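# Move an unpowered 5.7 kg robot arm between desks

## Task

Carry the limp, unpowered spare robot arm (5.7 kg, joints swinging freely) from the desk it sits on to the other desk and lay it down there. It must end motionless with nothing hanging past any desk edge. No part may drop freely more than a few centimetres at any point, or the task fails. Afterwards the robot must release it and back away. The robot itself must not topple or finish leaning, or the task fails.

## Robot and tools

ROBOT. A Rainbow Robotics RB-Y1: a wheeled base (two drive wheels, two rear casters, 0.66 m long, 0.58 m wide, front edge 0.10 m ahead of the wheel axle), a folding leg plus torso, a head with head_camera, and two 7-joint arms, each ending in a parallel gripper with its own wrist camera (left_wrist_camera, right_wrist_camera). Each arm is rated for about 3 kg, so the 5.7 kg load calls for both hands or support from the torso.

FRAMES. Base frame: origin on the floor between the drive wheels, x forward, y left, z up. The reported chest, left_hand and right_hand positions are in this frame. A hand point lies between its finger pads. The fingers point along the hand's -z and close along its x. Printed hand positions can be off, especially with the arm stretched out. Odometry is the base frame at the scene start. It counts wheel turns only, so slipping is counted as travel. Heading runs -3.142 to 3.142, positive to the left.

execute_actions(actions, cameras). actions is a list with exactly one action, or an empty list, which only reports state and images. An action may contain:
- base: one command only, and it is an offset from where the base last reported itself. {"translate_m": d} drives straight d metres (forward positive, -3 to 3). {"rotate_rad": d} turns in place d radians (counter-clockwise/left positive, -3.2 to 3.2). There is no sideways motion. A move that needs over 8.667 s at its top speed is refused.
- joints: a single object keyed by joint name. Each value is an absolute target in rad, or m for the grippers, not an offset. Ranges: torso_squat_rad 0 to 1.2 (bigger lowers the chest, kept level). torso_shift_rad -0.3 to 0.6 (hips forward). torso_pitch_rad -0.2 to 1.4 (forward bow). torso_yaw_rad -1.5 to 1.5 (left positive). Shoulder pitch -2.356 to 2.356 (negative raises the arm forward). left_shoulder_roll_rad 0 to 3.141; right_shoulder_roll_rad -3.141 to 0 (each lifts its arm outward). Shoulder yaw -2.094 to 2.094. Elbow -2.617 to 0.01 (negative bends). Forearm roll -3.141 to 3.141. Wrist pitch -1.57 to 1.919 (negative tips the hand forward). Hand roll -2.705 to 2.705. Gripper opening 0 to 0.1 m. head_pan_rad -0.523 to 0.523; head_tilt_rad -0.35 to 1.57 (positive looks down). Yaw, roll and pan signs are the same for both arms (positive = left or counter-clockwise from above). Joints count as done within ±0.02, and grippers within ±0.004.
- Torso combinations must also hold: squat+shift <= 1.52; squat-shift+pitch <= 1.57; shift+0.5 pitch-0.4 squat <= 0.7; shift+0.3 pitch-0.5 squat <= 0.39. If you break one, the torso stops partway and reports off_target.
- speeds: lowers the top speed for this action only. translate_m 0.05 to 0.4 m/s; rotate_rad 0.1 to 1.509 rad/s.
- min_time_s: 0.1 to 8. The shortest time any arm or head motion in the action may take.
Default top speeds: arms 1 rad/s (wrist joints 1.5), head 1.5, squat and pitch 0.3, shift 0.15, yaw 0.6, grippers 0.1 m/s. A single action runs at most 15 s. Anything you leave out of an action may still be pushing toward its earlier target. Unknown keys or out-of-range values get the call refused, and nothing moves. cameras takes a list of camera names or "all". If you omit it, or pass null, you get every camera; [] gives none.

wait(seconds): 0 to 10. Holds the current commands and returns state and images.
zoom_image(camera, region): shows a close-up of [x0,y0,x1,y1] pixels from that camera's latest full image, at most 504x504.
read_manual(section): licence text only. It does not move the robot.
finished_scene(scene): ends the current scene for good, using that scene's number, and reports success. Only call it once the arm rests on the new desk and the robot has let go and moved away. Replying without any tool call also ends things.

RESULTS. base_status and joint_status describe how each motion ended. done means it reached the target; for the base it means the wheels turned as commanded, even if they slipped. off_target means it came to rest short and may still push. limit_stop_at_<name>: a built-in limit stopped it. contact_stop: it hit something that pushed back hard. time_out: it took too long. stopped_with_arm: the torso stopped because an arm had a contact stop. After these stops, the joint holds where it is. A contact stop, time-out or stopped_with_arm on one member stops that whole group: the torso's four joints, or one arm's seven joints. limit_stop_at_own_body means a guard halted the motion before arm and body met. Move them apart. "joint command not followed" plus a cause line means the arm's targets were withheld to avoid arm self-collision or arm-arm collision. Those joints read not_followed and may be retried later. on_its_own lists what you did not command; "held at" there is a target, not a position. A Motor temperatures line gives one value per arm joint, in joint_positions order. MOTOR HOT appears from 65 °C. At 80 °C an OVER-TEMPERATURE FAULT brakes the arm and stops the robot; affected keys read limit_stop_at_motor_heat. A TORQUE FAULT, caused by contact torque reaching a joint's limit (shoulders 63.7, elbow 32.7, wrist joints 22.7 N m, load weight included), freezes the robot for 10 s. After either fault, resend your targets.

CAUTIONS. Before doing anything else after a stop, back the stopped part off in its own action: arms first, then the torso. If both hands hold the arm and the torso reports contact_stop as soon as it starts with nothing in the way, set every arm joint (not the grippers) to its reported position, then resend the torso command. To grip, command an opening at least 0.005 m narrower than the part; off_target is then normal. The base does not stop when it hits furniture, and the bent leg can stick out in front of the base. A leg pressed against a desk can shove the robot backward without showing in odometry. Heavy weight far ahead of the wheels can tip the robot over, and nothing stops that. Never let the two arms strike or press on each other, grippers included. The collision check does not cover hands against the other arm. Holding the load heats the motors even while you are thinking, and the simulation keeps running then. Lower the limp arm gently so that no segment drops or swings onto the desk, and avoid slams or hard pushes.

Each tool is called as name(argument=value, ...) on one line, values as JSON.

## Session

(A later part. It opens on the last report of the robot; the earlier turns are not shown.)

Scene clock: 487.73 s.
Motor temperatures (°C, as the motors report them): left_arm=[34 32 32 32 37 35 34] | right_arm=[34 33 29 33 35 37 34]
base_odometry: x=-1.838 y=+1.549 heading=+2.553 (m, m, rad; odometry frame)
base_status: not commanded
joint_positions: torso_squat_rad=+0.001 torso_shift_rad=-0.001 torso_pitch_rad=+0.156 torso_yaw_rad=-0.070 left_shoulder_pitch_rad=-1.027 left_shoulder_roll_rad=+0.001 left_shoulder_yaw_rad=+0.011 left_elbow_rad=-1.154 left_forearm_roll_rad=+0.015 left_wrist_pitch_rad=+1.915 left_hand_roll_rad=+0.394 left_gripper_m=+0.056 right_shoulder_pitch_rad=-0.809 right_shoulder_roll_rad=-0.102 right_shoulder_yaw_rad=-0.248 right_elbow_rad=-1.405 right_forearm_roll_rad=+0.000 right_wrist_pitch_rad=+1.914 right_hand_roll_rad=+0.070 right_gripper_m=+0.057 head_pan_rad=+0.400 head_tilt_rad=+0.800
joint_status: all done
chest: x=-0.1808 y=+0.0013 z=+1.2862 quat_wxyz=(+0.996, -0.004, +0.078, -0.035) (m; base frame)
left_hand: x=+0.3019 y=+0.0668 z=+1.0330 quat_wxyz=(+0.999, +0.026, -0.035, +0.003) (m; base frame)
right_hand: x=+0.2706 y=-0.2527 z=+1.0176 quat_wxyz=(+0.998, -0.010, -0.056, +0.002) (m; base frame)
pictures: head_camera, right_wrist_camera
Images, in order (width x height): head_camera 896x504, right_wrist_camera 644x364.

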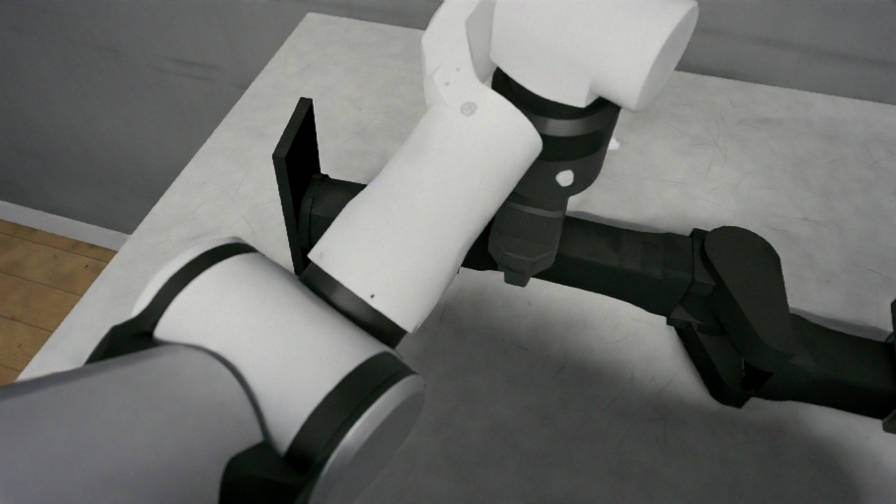

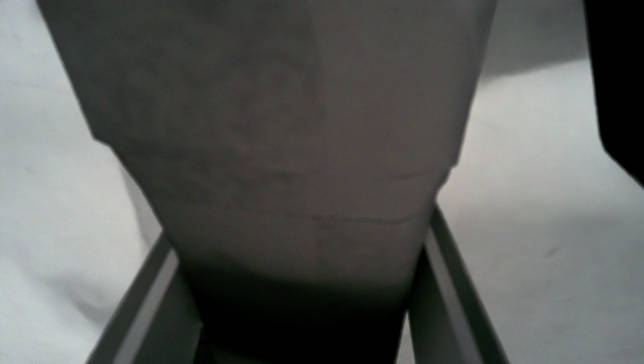

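It's resting on the desk now, and the arms are pressing slightly. I'll release it.

execute_actions(actions=[{"joints": {"left_gripper_m": 0.1, "right_gripper_m": 0.1, "head_pan_rad": 0.0}}], cameras=["head_camera"])

execute_actions(actions=[{"joints": {"torso_pitch_rad": -0.1}}], cameras=[])

execute_actions(actions=[{"base": {"translate_m": -0.7}, "joints": {"head_tilt_rad": 0.7}}], cameras=["head_camera"])

Scene clock: 495.17 s.
Motor temperatures (°C, as the motors report them): left_arm=[33 32 32 32 37 35 34] | right_arm=[34 33 29 33 35 37 34]
base_odometry: x=-1.838 y=+1.549 heading=+2.553 (m, m, rad; odometry frame)
base_status: not commanded
joint_positions: torso_squat_rad=+0.000 torso_shift_rad=+0.000 torso_pitch_rad=+0.160 torso_yaw_rad=-0.070 left_shoulder_pitch_rad=-1.021 left_shoulder_roll_rad=+0.000 left_shoulder_yaw_rad=+0.011 left_elbow_rad=-1.150 left_forearm_roll_rad=+0.015 left_wrist_pitch_rad=+1.915 left_hand_roll_rad=+0.394 left_gripper_m=+0.099 right_shoulder_pitch_rad=-0.801 right_shoulder_roll_rad=-0.101 right_shoulder_yaw_rad=-0.248 right_elbow_rad=-1.400 right_forearm_roll_rad=+0.000 right_wrist_pitch_rad=+1.915 right_hand_roll_rad=+0.070 right_gripper_m=+0.100 head_pan_rad=+0.000 head_tilt_rad=+0.800
joint_status: all done
chest: x=-0.1788 y=+0.0009 z=+1.2860 quat_wxyz=(+0.996, -0.003, +0.080, -0.035) (m; base frame)
left_hand: x=+0.3006 y=+0.0678 z=+1.0274 quat_wxyz=(+0.999, +0.027, -0.028, +0.004) (m; base frame)
right_hand: x=+0.2680 y=-0.2539 z=+1.0110 quat_wxyz=(+0.999, -0.010, -0.047, +0.001) (m; base frame)
pictures: head_camera
Images, in order (width x height): head_camera 896x504.

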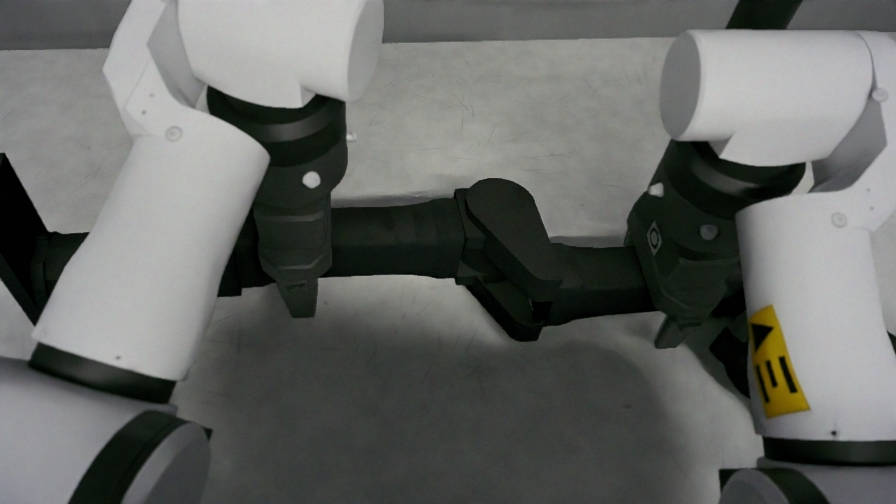

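Scene clock: 496.83 s.
Motor temperatures (°C, as the motors report them): left_arm=[33 32 32 32 37 35 34] | right_arm=[34 33 29 33 35 37 34]
base_odometry: x=-1.838 y=+1.549 heading=+2.553 (m, m, rad; odometry frame)
base_status: not commanded
joint_positions: torso_squat_rad=+0.000 torso_shift_rad=+0.000 torso_pitch_rad=-0.100 torso_yaw_rad=-0.070 left_shoulder_pitch_rad=-1.020 left_shoulder_roll_rad=+0.000 left_shoulder_yaw_rad=+0.011 left_elbow_rad=-1.150 left_forearm_roll_rad=+0.015 left_wrist_pitch_rad=+1.915 left_hand_roll_rad=+0.394 left_gripper_m=+0.099 right_shoulder_pitch_rad=-0.801 right_shoulder_roll_rad=-0.101 right_shoulder_yaw_rad=-0.248 right_elbow_rad=-1.400 right_forearm_roll_rad=+0.000 right_wrist_pitch_rad=+1.915 right_hand_roll_rad=+0.070 right_gripper_m=+0.100 head_pan_rad=+0.000 head_tilt_rad=+0.800
joint_status: all done
chest: x=-0.2589 y=+0.0009 z=+1.2884 quat_wxyz=(+0.998, +0.001, -0.050, -0.035) (m; base frame)
left_hand: x=+0.2708 y=+0.0680 z=+1.1614 quat_wxyz=(+0.987, +0.027, -0.157, +0.007) (m; base frame)
right_hand: x=+0.2436 y=-0.2538 z=+1.1373 quat_wxyz=(+0.984, -0.010, -0.176, +0.000) (m; base frame)
pictures: none
No camera images: the call's "cameras" was empty. Leave "cameras" out to get every camera's image.

Scene clock: 499.90 s.
Motor temperatures (°C, as the motors report them): left_arm=[33 32 32 32 37 35 34] | right_arm=[34 33 29 33 35 37 34]
base_odometry: x=-1.255 y=+1.160 heading=+2.554 (m, m, rad; odometry frame)
base_status: done
joint_positions: torso_squat_rad=+0.000 torso_shift_rad=+0.000 torso_pitch_rad=-0.100 torso_yaw_rad=-0.070 left_shoulder_pitch_rad=-1.020 left_shoulder_roll_rad=+0.000 left_shoulder_yaw_rad=+0.011 left_elbow_rad=-1.150 left_forearm_roll_rad=+0.015 left_wrist_pitch_rad=+1.915 left_hand_roll_rad=+0.394 left_gripper_m=+0.099 right_shoulder_pitch_rad=-0.801 right_shoulder_roll_rad=-0.101 right_shoulder_yaw_rad=-0.248 right_elbow_rad=-1.400 right_forearm_roll_rad=+0.000 right_wrist_pitch_rad=+1.915 right_hand_roll_rad=+0.070 right_gripper_m=+0.100 head_pan_rad=+0.000 head_tilt_rad=+0.700
joint_status: all done
chest: x=-0.2589 y=+0.0010 z=+1.2884 quat_wxyz=(+0.998, +0.001, -0.050, -0.035) (m; base frame)
left_hand: x=+0.2707 y=+0.0680 z=+1.1614 quat_wxyz=(+0.987, +0.027, -0.157, +0.007) (m; base frame)
right_hand: x=+0.2435 y=-0.2538 z=+1.1372 quat_wxyz=(+0.984, -0.010, -0.176, +0.000) (m; base frame)
pictures: head_camera
Images, in order (width x height): head_camera 896x504.

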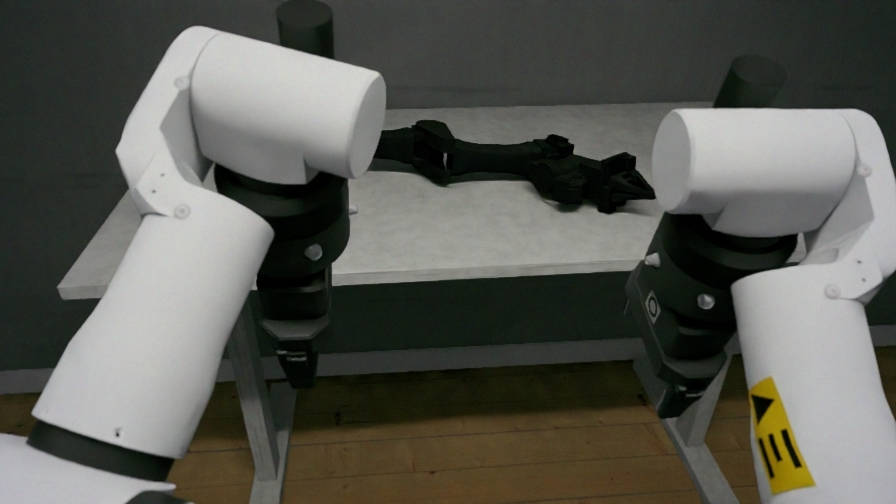

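The arm is lying on the desk, well inside the edges.

finished_scene(scene=1)

The scene is finished: the task was done.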